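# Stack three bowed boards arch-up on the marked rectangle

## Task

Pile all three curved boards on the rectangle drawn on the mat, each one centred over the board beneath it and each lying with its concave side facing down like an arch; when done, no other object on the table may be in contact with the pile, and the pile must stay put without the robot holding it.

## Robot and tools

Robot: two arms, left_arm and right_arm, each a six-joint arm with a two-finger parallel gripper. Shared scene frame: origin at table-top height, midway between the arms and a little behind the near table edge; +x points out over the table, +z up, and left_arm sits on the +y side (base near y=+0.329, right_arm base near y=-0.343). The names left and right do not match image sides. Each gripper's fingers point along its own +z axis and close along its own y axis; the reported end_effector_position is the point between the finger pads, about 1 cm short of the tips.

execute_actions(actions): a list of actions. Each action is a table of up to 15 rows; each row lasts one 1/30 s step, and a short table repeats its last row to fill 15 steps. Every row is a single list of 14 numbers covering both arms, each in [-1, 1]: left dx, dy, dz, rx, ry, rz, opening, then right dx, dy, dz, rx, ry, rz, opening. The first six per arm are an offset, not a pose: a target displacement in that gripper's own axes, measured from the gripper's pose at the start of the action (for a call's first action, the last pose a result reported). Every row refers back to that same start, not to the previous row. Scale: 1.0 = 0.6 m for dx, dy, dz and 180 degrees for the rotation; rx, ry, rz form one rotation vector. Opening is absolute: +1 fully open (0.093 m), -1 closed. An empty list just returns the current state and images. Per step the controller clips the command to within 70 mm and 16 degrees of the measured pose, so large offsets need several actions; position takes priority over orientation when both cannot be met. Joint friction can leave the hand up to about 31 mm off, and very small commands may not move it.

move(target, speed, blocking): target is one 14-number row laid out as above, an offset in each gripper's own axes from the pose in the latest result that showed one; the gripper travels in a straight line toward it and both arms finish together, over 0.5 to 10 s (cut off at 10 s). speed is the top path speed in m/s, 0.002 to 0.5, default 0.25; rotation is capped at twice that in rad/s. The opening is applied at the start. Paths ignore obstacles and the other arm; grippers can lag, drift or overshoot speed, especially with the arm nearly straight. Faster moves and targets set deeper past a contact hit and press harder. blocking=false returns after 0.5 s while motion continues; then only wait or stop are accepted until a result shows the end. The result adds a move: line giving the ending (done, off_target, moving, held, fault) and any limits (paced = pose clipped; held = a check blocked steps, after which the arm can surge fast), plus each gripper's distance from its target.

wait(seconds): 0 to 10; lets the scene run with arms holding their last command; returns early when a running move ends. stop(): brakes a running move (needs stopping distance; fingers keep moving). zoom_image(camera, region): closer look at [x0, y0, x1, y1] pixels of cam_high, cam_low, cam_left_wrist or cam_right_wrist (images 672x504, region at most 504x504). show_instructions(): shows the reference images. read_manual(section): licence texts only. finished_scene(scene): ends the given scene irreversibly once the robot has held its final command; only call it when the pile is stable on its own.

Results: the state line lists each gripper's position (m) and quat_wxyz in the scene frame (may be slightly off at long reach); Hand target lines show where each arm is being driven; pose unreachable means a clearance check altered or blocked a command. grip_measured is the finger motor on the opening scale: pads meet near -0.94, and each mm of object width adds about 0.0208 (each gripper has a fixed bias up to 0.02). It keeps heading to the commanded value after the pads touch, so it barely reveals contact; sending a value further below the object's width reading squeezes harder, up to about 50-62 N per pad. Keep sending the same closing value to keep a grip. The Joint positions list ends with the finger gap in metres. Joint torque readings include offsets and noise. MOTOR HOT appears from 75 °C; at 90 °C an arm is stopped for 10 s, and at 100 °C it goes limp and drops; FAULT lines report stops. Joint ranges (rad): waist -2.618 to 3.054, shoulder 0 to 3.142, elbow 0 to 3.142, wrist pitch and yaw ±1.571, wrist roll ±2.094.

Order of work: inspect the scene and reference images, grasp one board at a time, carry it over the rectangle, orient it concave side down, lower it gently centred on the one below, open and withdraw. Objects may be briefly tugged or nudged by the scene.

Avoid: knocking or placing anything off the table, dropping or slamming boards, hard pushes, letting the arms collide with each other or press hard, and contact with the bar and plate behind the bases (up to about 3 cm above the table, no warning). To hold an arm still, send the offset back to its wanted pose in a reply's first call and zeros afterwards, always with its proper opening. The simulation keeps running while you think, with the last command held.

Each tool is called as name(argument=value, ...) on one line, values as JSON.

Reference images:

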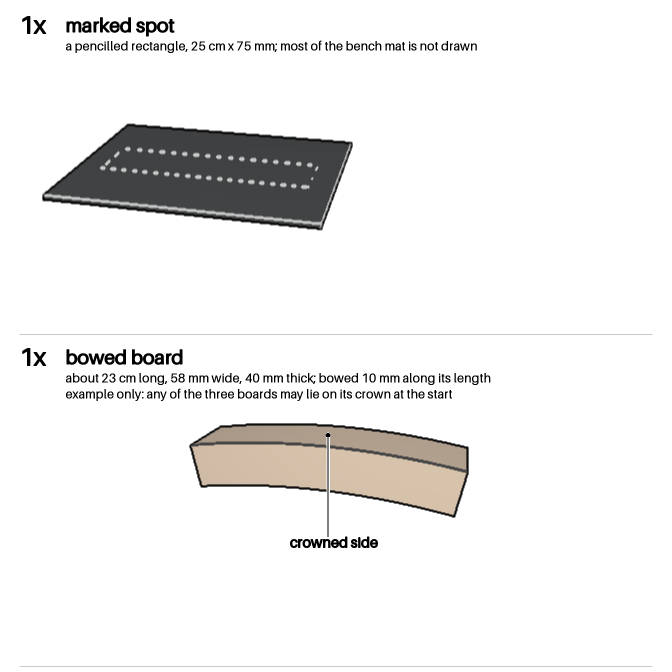

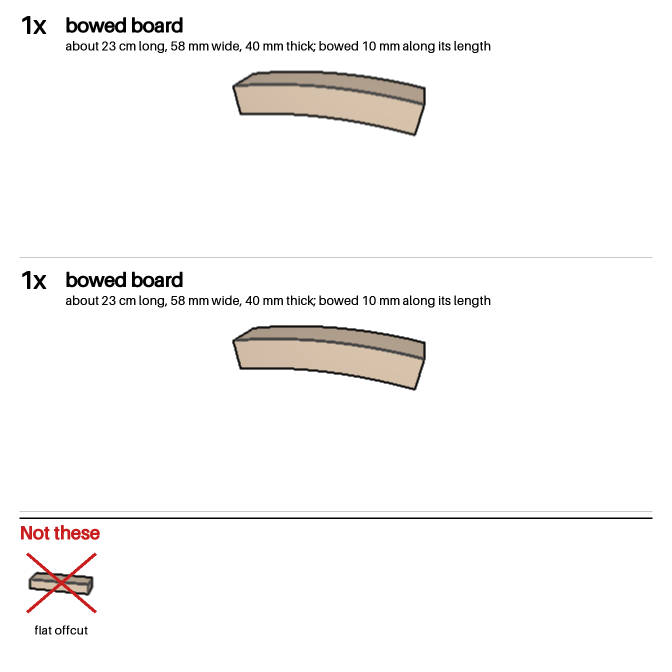

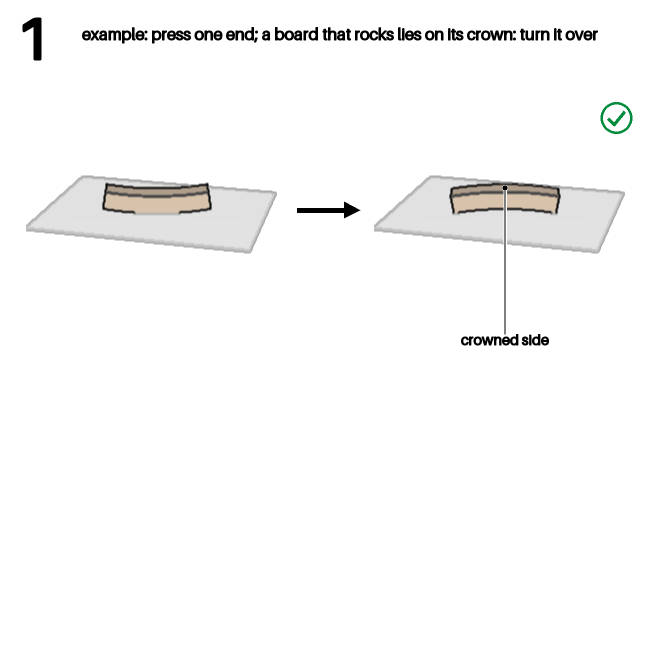

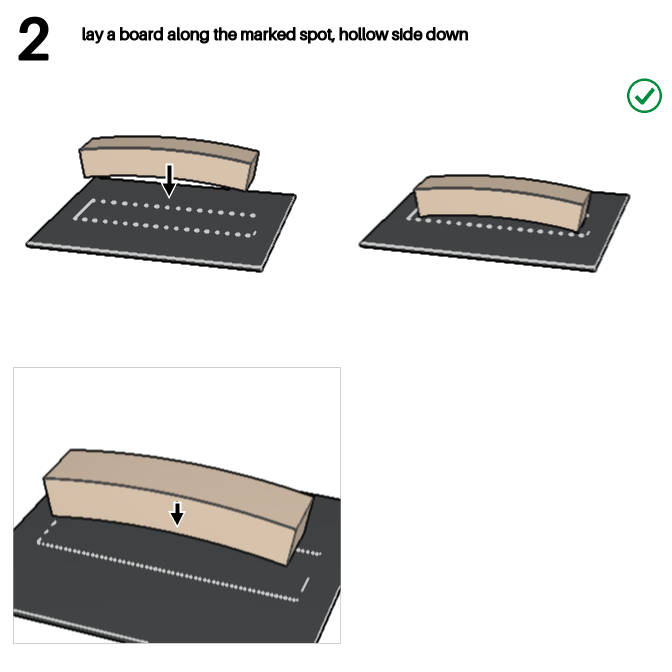

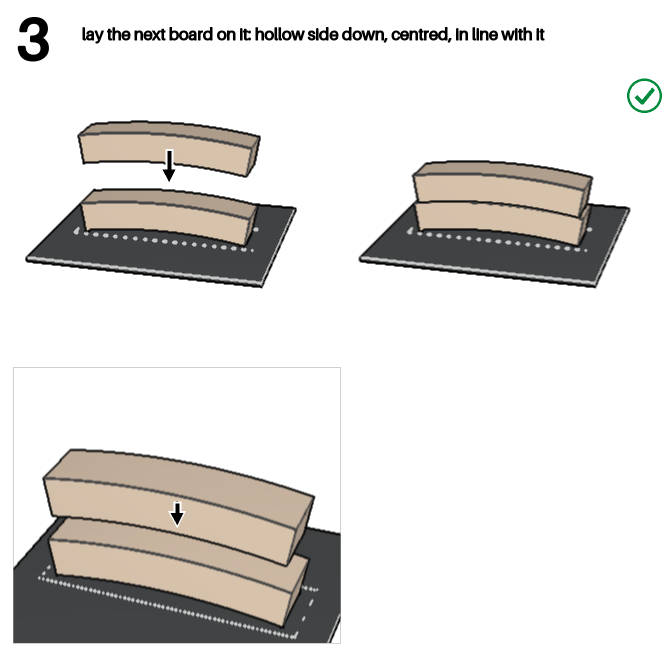

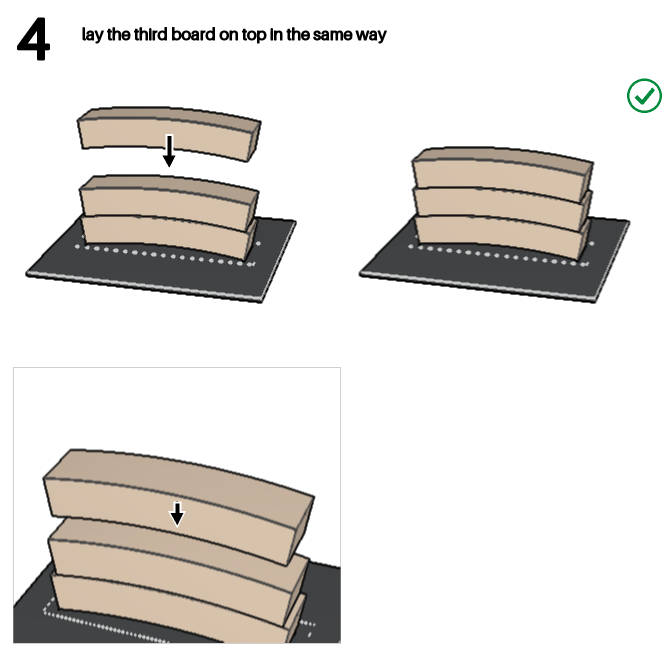

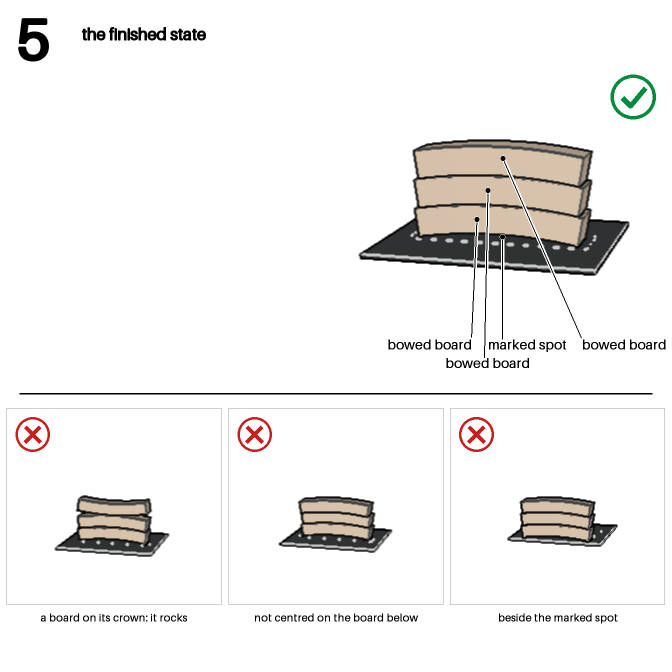

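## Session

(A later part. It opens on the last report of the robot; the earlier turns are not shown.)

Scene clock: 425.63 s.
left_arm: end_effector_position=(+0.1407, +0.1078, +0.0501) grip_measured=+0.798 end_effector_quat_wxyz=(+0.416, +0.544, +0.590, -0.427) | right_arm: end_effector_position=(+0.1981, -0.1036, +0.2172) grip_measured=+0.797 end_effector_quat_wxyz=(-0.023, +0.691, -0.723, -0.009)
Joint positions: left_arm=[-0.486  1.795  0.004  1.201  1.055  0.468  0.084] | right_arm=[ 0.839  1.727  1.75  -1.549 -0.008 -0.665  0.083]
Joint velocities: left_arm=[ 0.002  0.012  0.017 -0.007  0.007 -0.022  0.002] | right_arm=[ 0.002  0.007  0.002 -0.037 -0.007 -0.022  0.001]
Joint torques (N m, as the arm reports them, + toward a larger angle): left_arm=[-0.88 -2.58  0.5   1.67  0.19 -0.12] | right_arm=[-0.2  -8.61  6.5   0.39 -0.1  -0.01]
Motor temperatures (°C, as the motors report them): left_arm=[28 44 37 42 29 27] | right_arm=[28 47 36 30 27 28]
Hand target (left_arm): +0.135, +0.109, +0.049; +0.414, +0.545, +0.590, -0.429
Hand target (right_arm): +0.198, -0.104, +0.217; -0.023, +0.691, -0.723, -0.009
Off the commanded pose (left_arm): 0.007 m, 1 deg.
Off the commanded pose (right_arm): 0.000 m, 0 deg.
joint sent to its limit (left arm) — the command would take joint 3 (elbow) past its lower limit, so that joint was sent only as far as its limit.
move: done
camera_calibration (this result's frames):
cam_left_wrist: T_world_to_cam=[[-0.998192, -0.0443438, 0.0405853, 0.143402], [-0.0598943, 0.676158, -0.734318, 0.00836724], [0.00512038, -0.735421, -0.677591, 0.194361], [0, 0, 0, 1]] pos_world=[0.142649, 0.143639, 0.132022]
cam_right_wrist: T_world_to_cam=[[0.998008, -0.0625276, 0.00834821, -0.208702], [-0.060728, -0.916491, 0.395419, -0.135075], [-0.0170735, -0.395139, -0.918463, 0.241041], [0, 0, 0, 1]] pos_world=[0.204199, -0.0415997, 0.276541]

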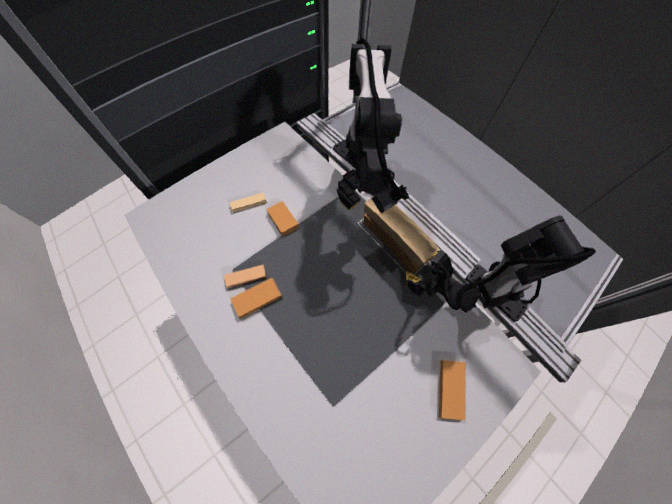

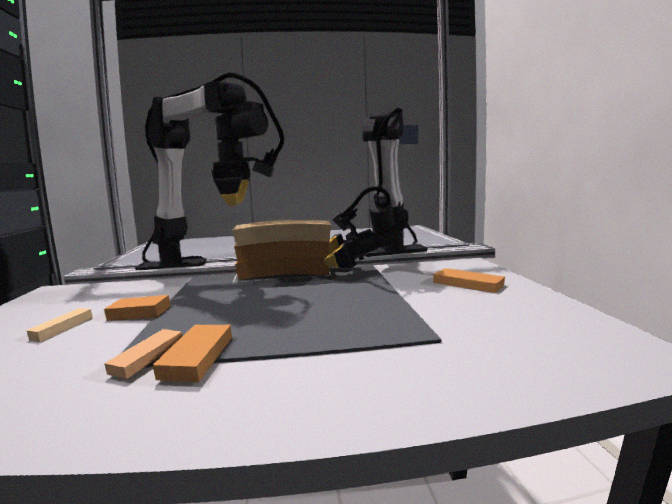

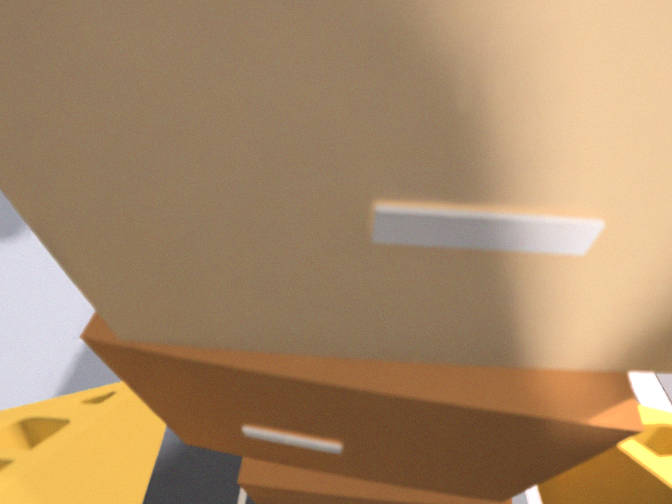

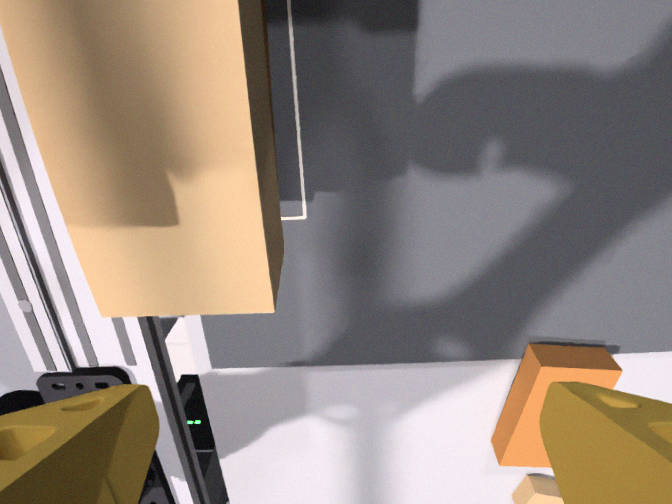

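move(target=[-0.03,0,-0.035,0,0.1,0,0.8, 0,0,0,0,0,0,0.8], speed=0.06)

zoom_image(camera="cam_low", region=[220,160,420,300])

Scene clock: 433.37 s.
left_arm: end_effector_position=(+0.1379, +0.1266, +0.0620) grip_measured=+0.798 end_effector_quat_wxyz=(+0.310, +0.597, +0.656, -0.342) | right_arm: end_effector_position=(+0.1981, -0.1036, +0.2172) grip_measured=+0.797 end_effector_quat_wxyz=(-0.023, +0.691, -0.723, -0.009)
Joint positions: left_arm=[-0.502  1.139  0.251 -0.139  0.855  0.791  0.084] | right_arm=[ 0.839  1.727  1.75  -1.549 -0.008 -0.665  0.083]
Joint velocities: left_arm=[ 0.002 -0.002 -0.012 -0.022 -0.022 -0.051  0.   ] | right_arm=[0.027 0.012 0.007 0.022 0.022 0.022 0.   ]
Joint torques (N m, as the arm reports them, + toward a larger angle): left_arm=[-0.93 -3.11  7.62  0.96  0.29 -0.01] | right_arm=[-0.26 -8.62  6.48  0.45 -0.13 -0.01]
Motor temperatures (°C, as the motors report them): left_arm=[28 42 36 43 29 27] | right_arm=[28 47 36 30 27 28]
Hand target (left_arm): +0.142, +0.123, +0.070; +0.319, +0.605, +0.647, -0.337
Hand target (right_arm): +0.198, -0.104, +0.217; -0.023, +0.691, -0.723, -0.009
Off the commanded pose (left_arm): 0.012 m, 2 deg.
Off the commanded pose (right_arm): 0.000 m, 0 deg.
move: off_target (left_arm)
camera_calibration (this result's frames):
cam_left_wrist: T_world_to_cam=[[-0.9963, -0.0510052, 0.0691735, 0.139779], [-0.0781591, 0.872448, -0.482417, -0.0337387], [-0.0357445, -0.486039, -0.873206, 0.202446], [0, 0, 0, 1]] pos_world=[0.143861, 0.134961, 0.150832]
cam_right_wrist: T_world_to_cam=[[0.998008, -0.0625276, 0.00834821, -0.208702], [-0.060728, -0.916491, 0.395419, -0.135075], [-0.0170735, -0.395139, -0.918463, 0.241041], [0, 0, 0, 1]] pos_world=[0.204199, -0.0415997, 0.276541]

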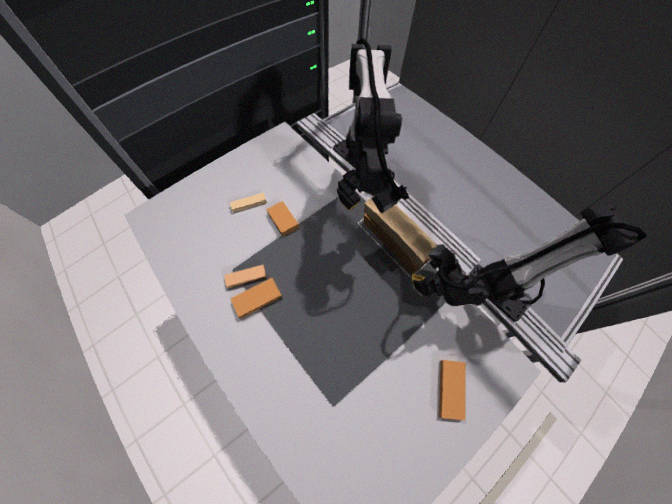

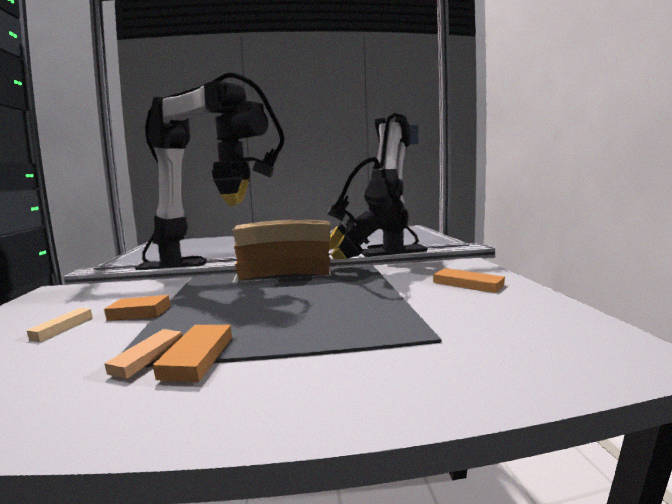

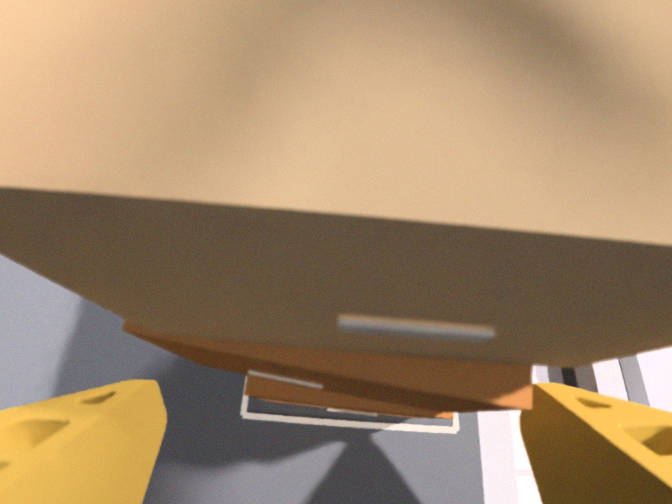

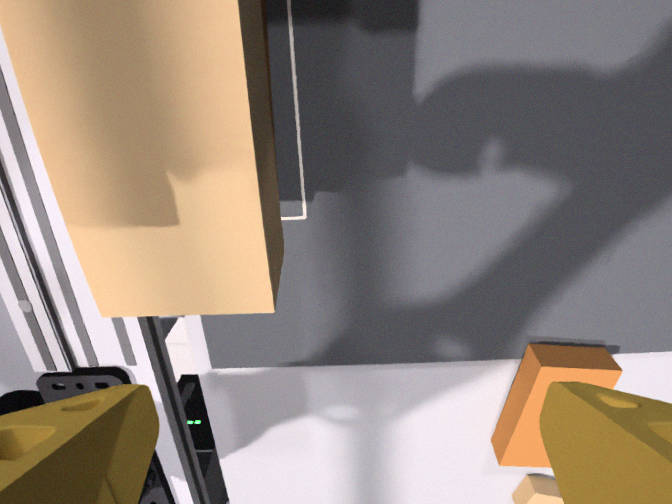

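Region (220, 160, 420, 300) of cam_low's 672x504 image, scaled by 2.520, with more detail than that image has; it fills the top 353 rows of this view, and the rest is white.

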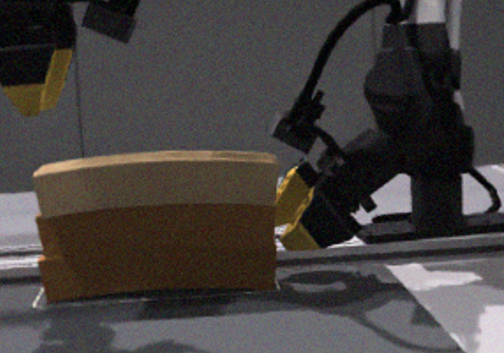

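move(target=[-0.045,-0.016,0.062,0,0,0,1, 0,0,0,0,0,0,0.8], speed=0.05)

zoom_image(camera="cam_low", region=[220,160,420,300])

Scene clock: 440.03 s.
left_arm: end_effector_position=(+0.1299, +0.0864, +0.0616) grip_measured=+1.000 end_effector_quat_wxyz=(+0.301, +0.595, +0.662, -0.340) | right_arm: end_effector_position=(+0.1981, -0.1036, +0.2172) grip_measured=+0.797 end_effector_quat_wxyz=(-0.023, +0.691, -0.723, -0.009)
Joint positions: left_arm=[-0.753  1.198  0.251  0.101  0.696  0.506  0.093] | right_arm=[ 0.839  1.727  1.75  -1.549 -0.008 -0.665  0.083]
Joint velocities: left_arm=[ 0.002  0.012 -0.012  0.037  0.007 -0.066  0.   ] | right_arm=[-0.007 -0.012 -0.027 -0.051  0.081  0.022  0.   ]
Joint torques (N m, as the arm reports them, + toward a larger angle): left_arm=[-1.17 -1.38  5.79  1.69  0.18 -0.14] | right_arm=[-0.29 -8.69  6.56  0.42 -0.07 -0.04]
Motor temperatures (°C, as the motors report them): left_arm=[28 42 37 42 29 27] | right_arm=[28 46 36 30 27 28]
Hand target (left_arm): +0.131, +0.081, +0.064; +0.309, +0.598, +0.656, -0.341
Hand target (right_arm): +0.198, -0.104, +0.217; -0.023, +0.691, -0.723, -0.009
Off the commanded pose (left_arm): 0.007 m, 1 deg.
Off the commanded pose (right_arm): 0.000 m, 0 deg.
move: done
camera_calibration (this result's frames):
cam_left_wrist: T_world_to_cam=[[-0.994963, -0.0581755, 0.0816313, 0.129507], [-0.0897752, 0.879428, -0.467491, 0.0004519], [-0.0445923, -0.472465, -0.880221, 0.18271], [0, 0, 0, 1]] pos_world=[0.137043, 0.0934608, 0.150465]
cam_right_wrist: T_world_to_cam=[[0.998008, -0.0625276, 0.00834821, -0.208702], [-0.060728, -0.916491, 0.395419, -0.135075], [-0.0170735, -0.395139, -0.918463, 0.241041], [0, 0, 0, 1]] pos_world=[0.204199, -0.0415997, 0.276541]

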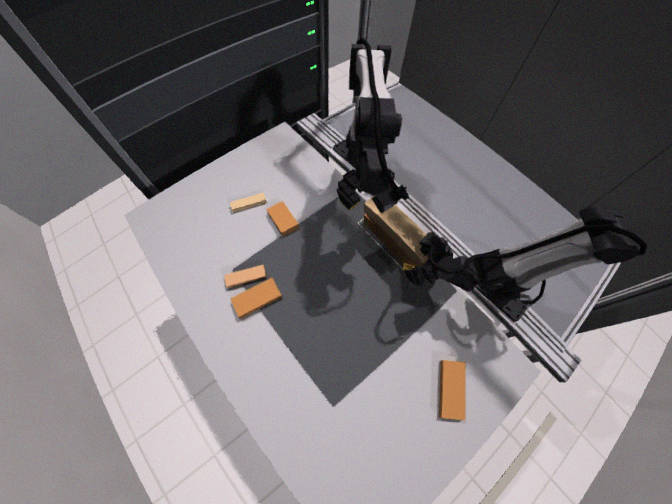

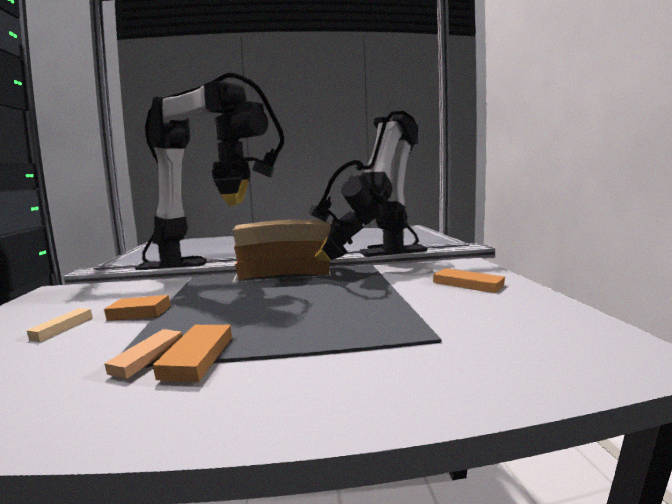

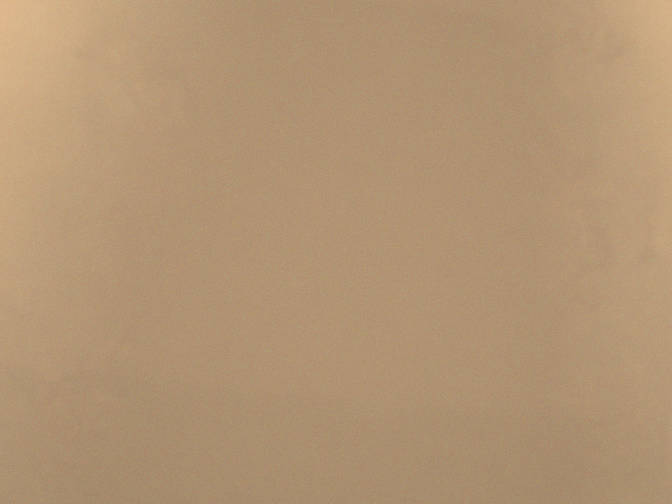

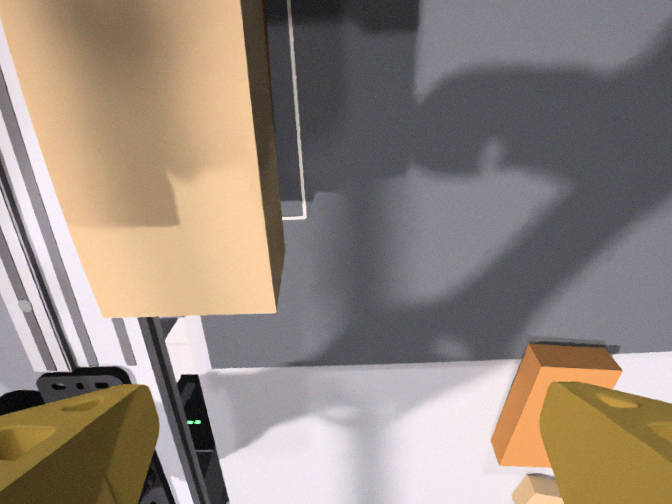

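Region (220, 160, 420, 300) of cam_low's 672x504 image, scaled by 2.520, with more detail than that image has; it fills the top 353 rows of this view, and the rest is white.

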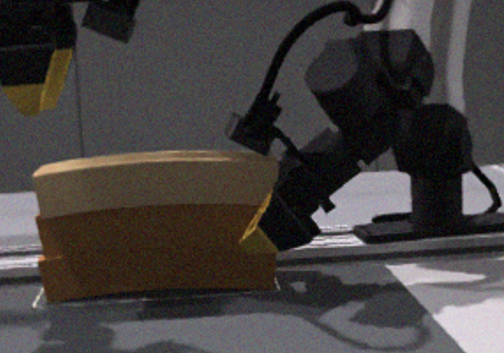

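Squeeze, open, back off to look.

move(target=[0,0.004,0,0,0,0,0.15, 0,0,0,0,0,0,0.8], speed=0.03)

move(target=[0,0,0,0,0,0,0.9, 0,0,0,0,0,0,0.8], speed=0.03)

move(target=[0.05,0,-0.17,0,-0.08,0,0.9, 0,0,0,0,0,0,0.8], speed=0.1)

Scene clock: 443.07 s.
left_arm: end_effector_position=(+0.1312, +0.0870, +0.0608) grip_measured=+0.308 end_effector_quat_wxyz=(+0.303, +0.596, +0.664, -0.336) | right_arm: end_effector_position=(+0.1981, -0.1036, +0.2172) grip_measured=+0.797 end_effector_quat_wxyz=(-0.023, +0.691, -0.723, -0.009)
Joint positions: left_arm=[-0.753  1.198  0.251  0.101  0.687  0.508  0.06 ] | right_arm=[ 0.839  1.727  1.75  -1.549 -0.008 -0.665  0.083]
Joint velocities: left_arm=[ 0.002 -0.007 -0.007 -0.066  0.051  0.066 -0.001] | right_arm=[-0.012  0.002 -0.002 -0.022 -0.066  0.007 -0.001]
Joint torques (N m, as the arm reports them, + toward a larger angle): left_arm=[ 0.82 -1.63  6.08  1.32  0.4  -0.01] | right_arm=[-0.4  -8.8   6.61  0.41 -0.07  0.03]
Motor temperatures (°C, as the motors report them): left_arm=[28 41 37 43 29 27] | right_arm=[28 46 36 30 27 28]
Hand target (left_arm): +0.132, +0.087, +0.061; +0.302, +0.595, +0.663, -0.340
Hand target (right_arm): +0.198, -0.104, +0.217; -0.023, +0.691, -0.723, -0.009
Off the commanded pose (left_arm): 0.001 m, 1 deg.
Off the commanded pose (right_arm): 0.000 m, 0 deg.
move: done
camera_calibration (this result's frames):
cam_left_wrist: T_world_to_cam=[[-0.995109, -0.0635024, 0.0756664, 0.131656], [-0.0914722, 0.881552, -0.463141, -0.000518993], [-0.0372933, -0.467797, -0.883049, 0.181157], [0, 0, 0, 1]] pos_world=[0.13772, 0.0935629, 0.149769]
cam_right_wrist: T_world_to_cam=[[0.998008, -0.0625276, 0.00834821, -0.208702], [-0.060728, -0.916491, 0.395419, -0.135075], [-0.0170735, -0.395139, -0.918463, 0.241041], [0, 0, 0, 1]] pos_world=[0.204199, -0.0415997, 0.276541]

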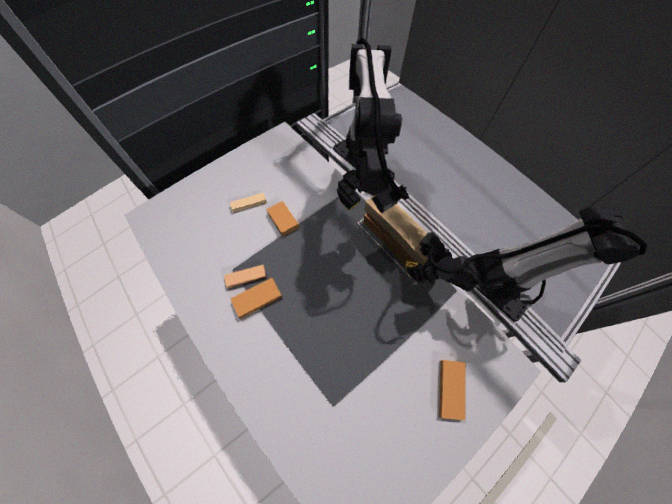

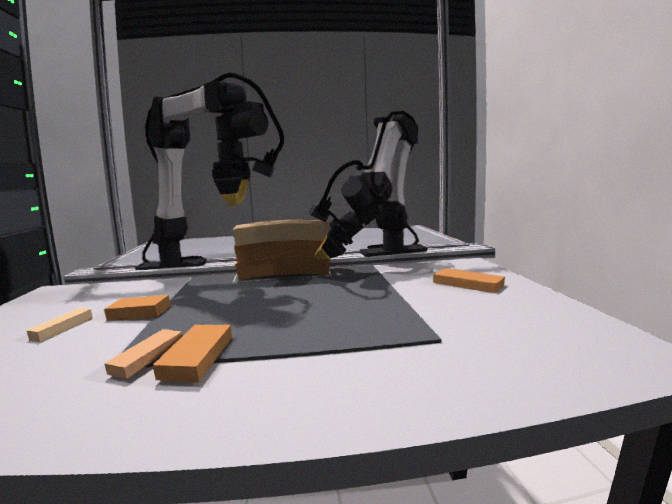

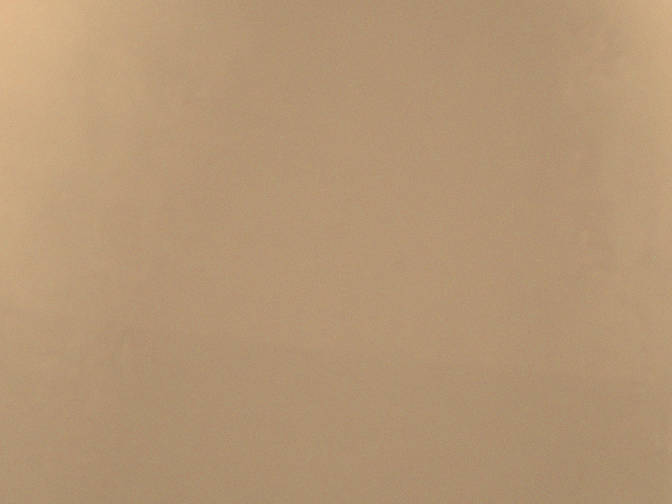

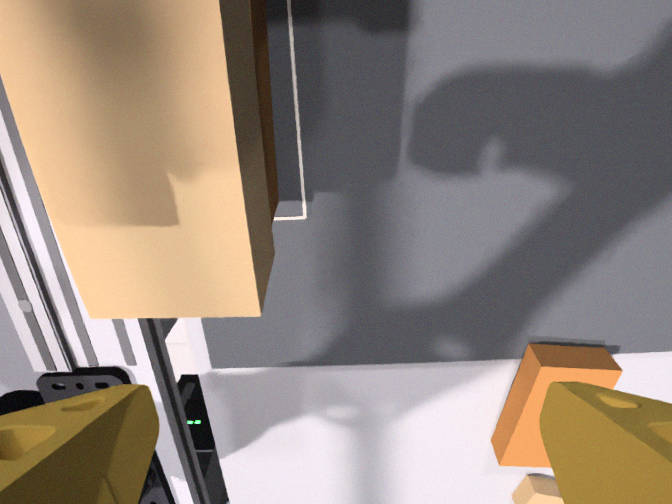

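Scene clock: 443.57 s.
left_arm: end_effector_position=(+0.1314, +0.0871, +0.0607) grip_measured=+0.898 end_effector_quat_wxyz=(+0.303, +0.595, +0.664, -0.335) | right_arm: end_effector_position=(+0.1981, -0.1036, +0.2172) grip_measured=+0.797 end_effector_quat_wxyz=(-0.023, +0.691, -0.723, -0.009)
Joint positions: left_arm=[-0.753  1.198  0.251  0.101  0.685  0.508  0.088] | right_arm=[ 0.839  1.727  1.75  -1.549 -0.008 -0.665  0.083]
Joint velocities: left_arm=[ 0.002 -0.002  0.007 -0.007  0.022 -0.051  0.   ] | right_arm=[ 0.012 -0.002 -0.017 -0.037 -0.066 -0.051  0.002]
Joint torques (N m, as the arm reports them, + toward a larger angle): left_arm=[ 0.11 -2.48  5.67  1.38  0.22 -0.1 ] | right_arm=[-0.3  -8.69  6.63  0.42 -0.08  0.01]
Motor temperatures (°C, as the motors report them): left_arm=[28 41 37 43 29 27] | right_arm=[28 46 36 30 27 28]
Hand target (left_arm): +0.131, +0.087, +0.061; +0.303, +0.596, +0.664, -0.336
Hand target (right_arm): +0.198, -0.104, +0.217; -0.023, +0.691, -0.723, -0.009
Off the commanded pose (left_arm): 0.000 m, 0 deg.
Off the commanded pose (right_arm): 0.000 m, 0 deg.
move: done
camera_calibration (this result's frames):
cam_left_wrist: T_world_to_cam=[[-0.995062, -0.0647939, 0.0751841, 0.132015], [-0.0923598, 0.881846, -0.462404, -0.000586534], [-0.0363399, -0.467065, -0.883476, 0.180938], [0, 0, 0, 1]] pos_world=[0.137884, 0.0935808, 0.149658]
cam_right_wrist: T_world_to_cam=[[0.998008, -0.0625276, 0.00834821, -0.208702], [-0.060728, -0.916491, 0.395419, -0.135075], [-0.0170735, -0.395139, -0.918463, 0.241041], [0, 0, 0, 1]] pos_world=[0.204199, -0.0415997, 0.276541]

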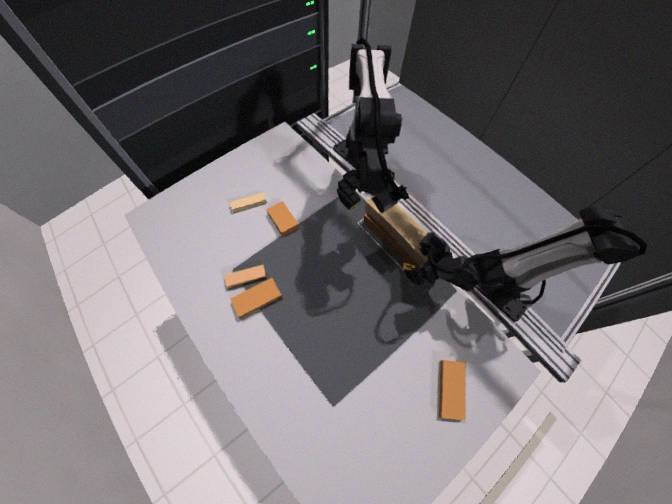

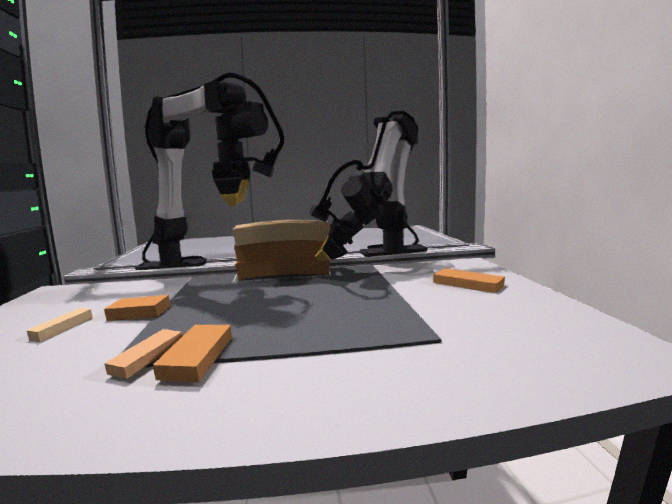

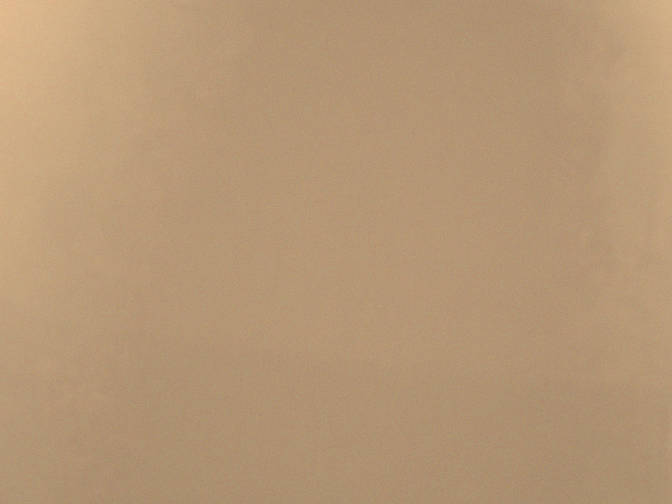

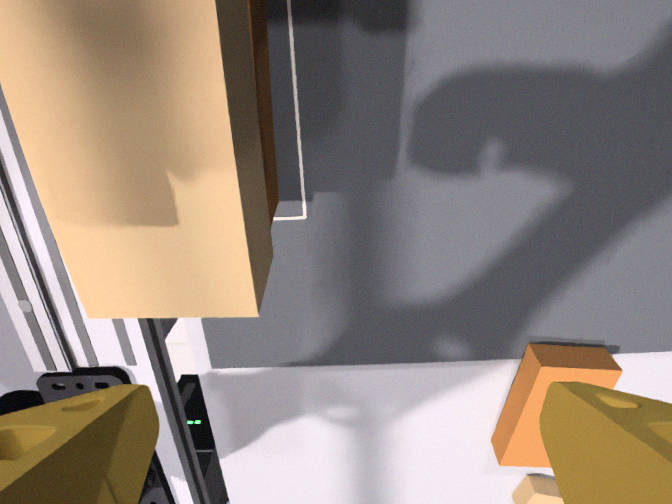

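Scene clock: 445.83 s.
left_arm: end_effector_position=(+0.1209, +0.1822, +0.0923) grip_measured=+0.898 end_effector_quat_wxyz=(+0.380, +0.551, +0.620, -0.410) | right_arm: end_effector_position=(+0.1981, -0.1036, +0.2172) grip_measured=+0.797 end_effector_quat_wxyz=(-0.023, +0.691, -0.723, -0.009)
Joint positions: left_arm=[ 0.03   1.236  0.325 -0.87   1.191  1.694  0.088] | right_arm=[ 0.839  1.727  1.75  -1.549 -0.008 -0.665  0.083]
Joint velocities: left_arm=[ 0.012  0.002 -0.012 -0.051  0.037  0.037 -0.   ] | right_arm=[ 0.002 -0.002  0.007 -0.022  0.022  0.066 -0.   ]
Joint torques (N m, as the arm reports them, + toward a larger angle): left_arm=[ 1.15 -0.34  6.3  -0.23  0.58 -0.1 ] | right_arm=[-0.15 -8.65  6.64  0.43 -0.06  0.  ]
Motor temperatures (°C, as the motors report them): left_arm=[28 41 37 43 29 27] | right_arm=[28 46 36 30 27 28]
Hand target (left_arm): +0.127, +0.184, +0.097; +0.384, +0.547, +0.620, -0.411
Hand target (right_arm): +0.198, -0.104, +0.217; -0.023, +0.691, -0.723, -0.009
Off the commanded pose (left_arm): 0.010 m, 1 deg.
Off the commanded pose (right_arm): 0.000 m, 0 deg.
move: done
camera_calibration (this result's frames):
cam_left_wrist: T_world_to_cam=[[-0.995174, -0.057417, 0.0795797, 0.123686], [-0.0959339, 0.739881, -0.665862, -0.0257393], [-0.0206477, -0.670283, -0.741819, 0.275007], [0, 0, 0, 1]] pos_world=[0.126298, 0.210478, 0.177024]
cam_right_wrist: T_world_to_cam=[[0.998008, -0.0625276, 0.00834821, -0.208702], [-0.060728, -0.916491, 0.395419, -0.135075], [-0.0170735, -0.395139, -0.918463, 0.241041], [0, 0, 0, 1]] pos_world=[0.204199, -0.0415997, 0.276541]

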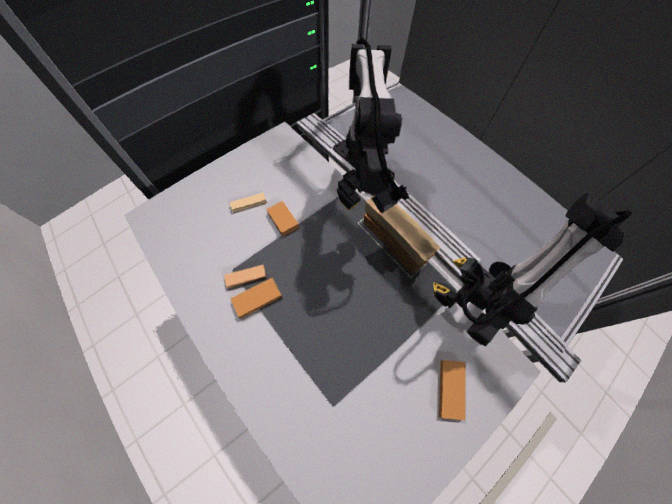

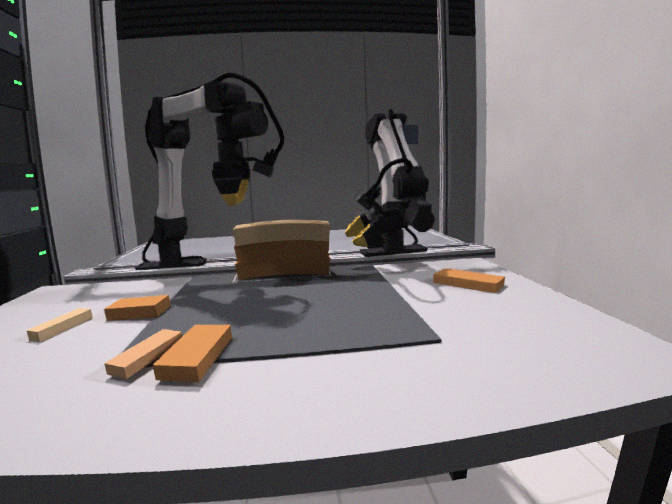

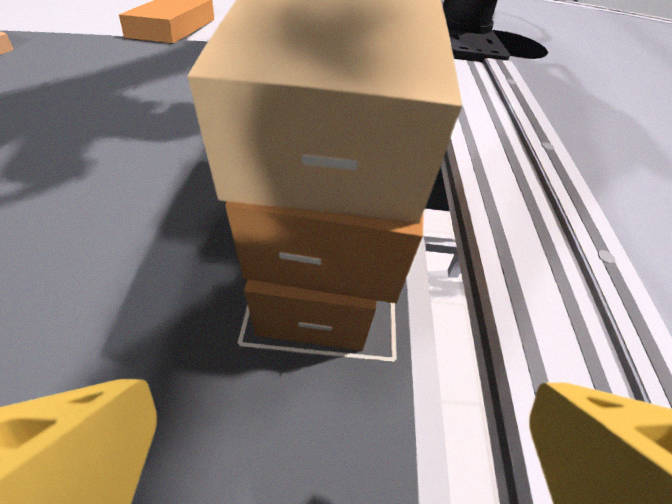

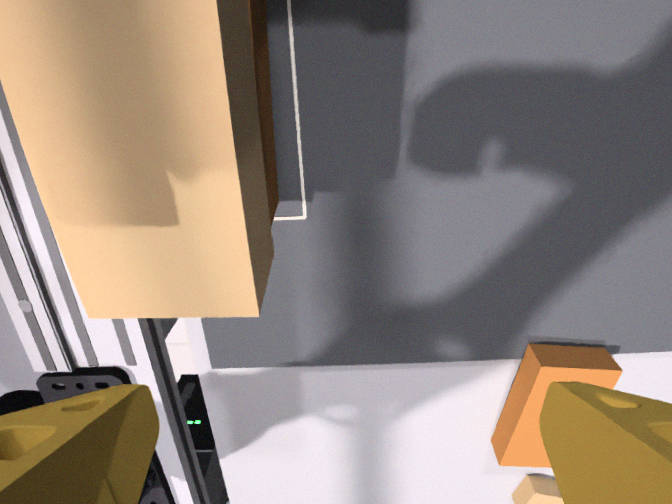

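move(target=[0,0,0,0,0,0,0.9, 0.148,0.1,0.21,0.01,-0.38,0,0.9], speed=0.15)

Scene clock: 454.67 s.
left_arm: end_effector_position=(+0.1203, +0.1822, +0.0925) grip_measured=+0.898 end_effector_quat_wxyz=(+0.379, +0.552, +0.619, -0.410) | right_arm: end_effector_position=(+0.1418, -0.1887, +0.0912) grip_measured=+0.897 end_effector_quat_wxyz=(-0.433, +0.579, -0.581, -0.373)
Joint positions: left_arm=[ 0.03   1.237  0.325 -0.876  1.191  1.7    0.088] | right_arm=[-0.042  1.217  0.306 -0.513 -1.208 -1.49   0.088]
Joint velocities: left_arm=[ 0.012 -0.007  0.022  0.037 -0.081 -0.022 -0.001] | right_arm=[-0.007 -0.007 -0.017 -0.007 -0.11  -0.051 -0.   ]
Joint torques (N m, as the arm reports them, + toward a larger angle): left_arm=[-0.07 -1.47  4.46 -0.02  0.52 -0.18] | right_arm=[-0.8  -0.57  4.92  0.48 -0.85 -0.02]
Motor temperatures (°C, as the motors report them): left_arm=[28 40 37 41 29 27] | right_arm=[28 45 36 30 27 28]
Hand target (left_arm): +0.121, +0.182, +0.092; +0.380, +0.551, +0.620, -0.410
Hand target (right_arm): +0.139, -0.189, +0.088; -0.429, +0.571, -0.586, -0.382
Off the commanded pose (left_arm): 0.001 m, 0 deg.
Off the commanded pose (right_arm): 0.009 m, 2 deg.
move: done
camera_calibration (this result's frames):
cam_left_wrist: T_world_to_cam=[[-0.995274, -0.0555581, 0.0796368, 0.12273], [-0.0946003, 0.739742, -0.666208, -0.0257524], [-0.0218974, -0.670593, -0.741502, 0.275299], [0, 0, 0, 1]] pos_world=[0.125742, 0.210483, 0.177205]
cam_right_wrist: T_world_to_cam=[[0.997666, -0.0472389, 0.0493137, -0.157557], [-0.0000963061, -0.723108, -0.690735, -0.0396716], [0.0682887, 0.689118, -0.721424, 0.265211], [0, 0, 0, 1]] pos_world=[0.139075, -0.218892, 0.171697]

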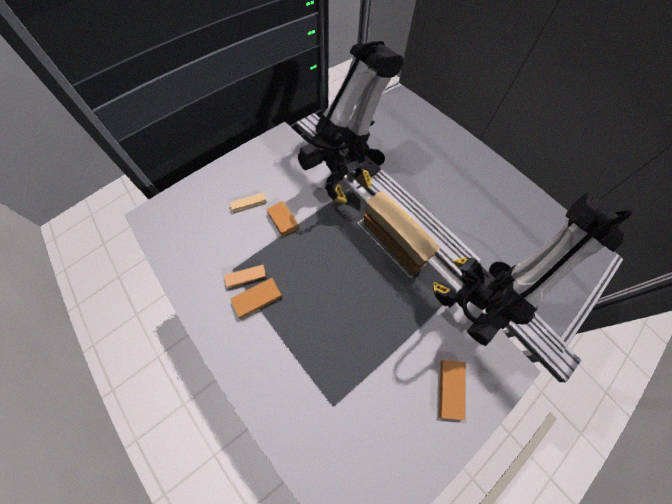

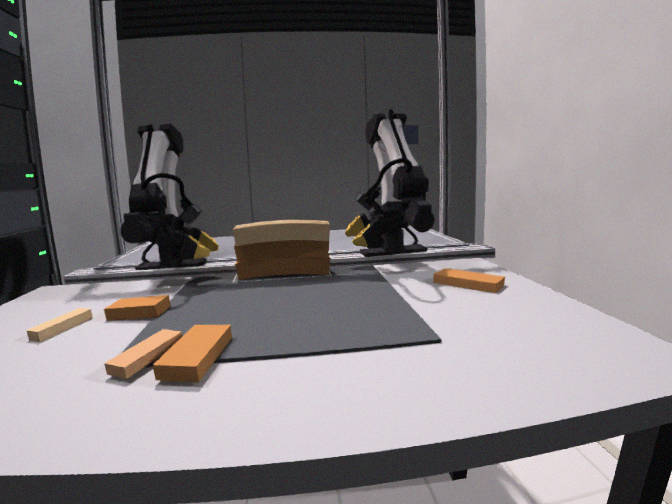

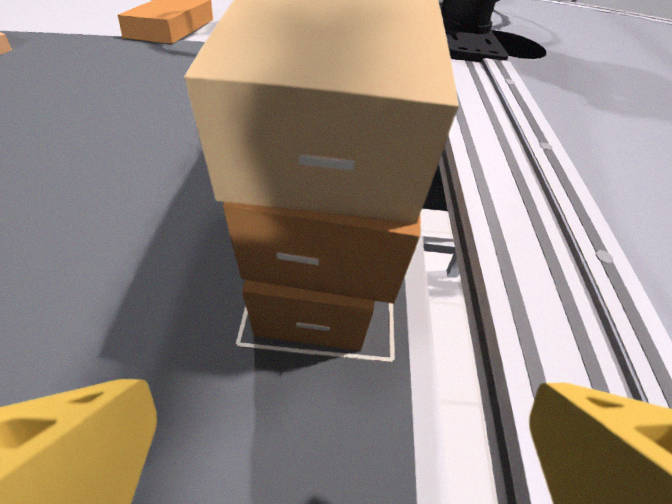

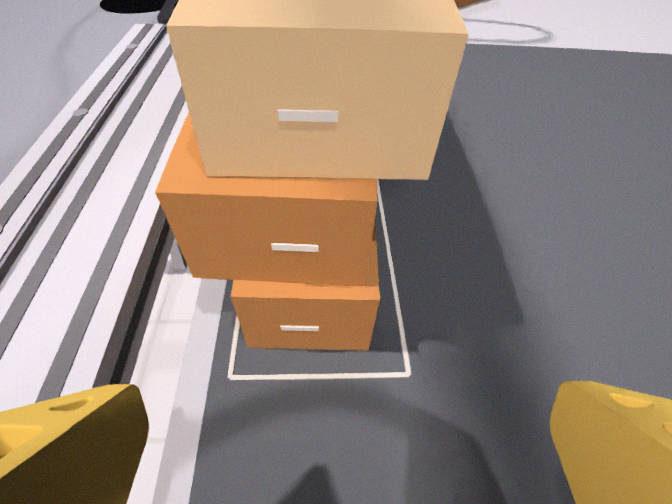

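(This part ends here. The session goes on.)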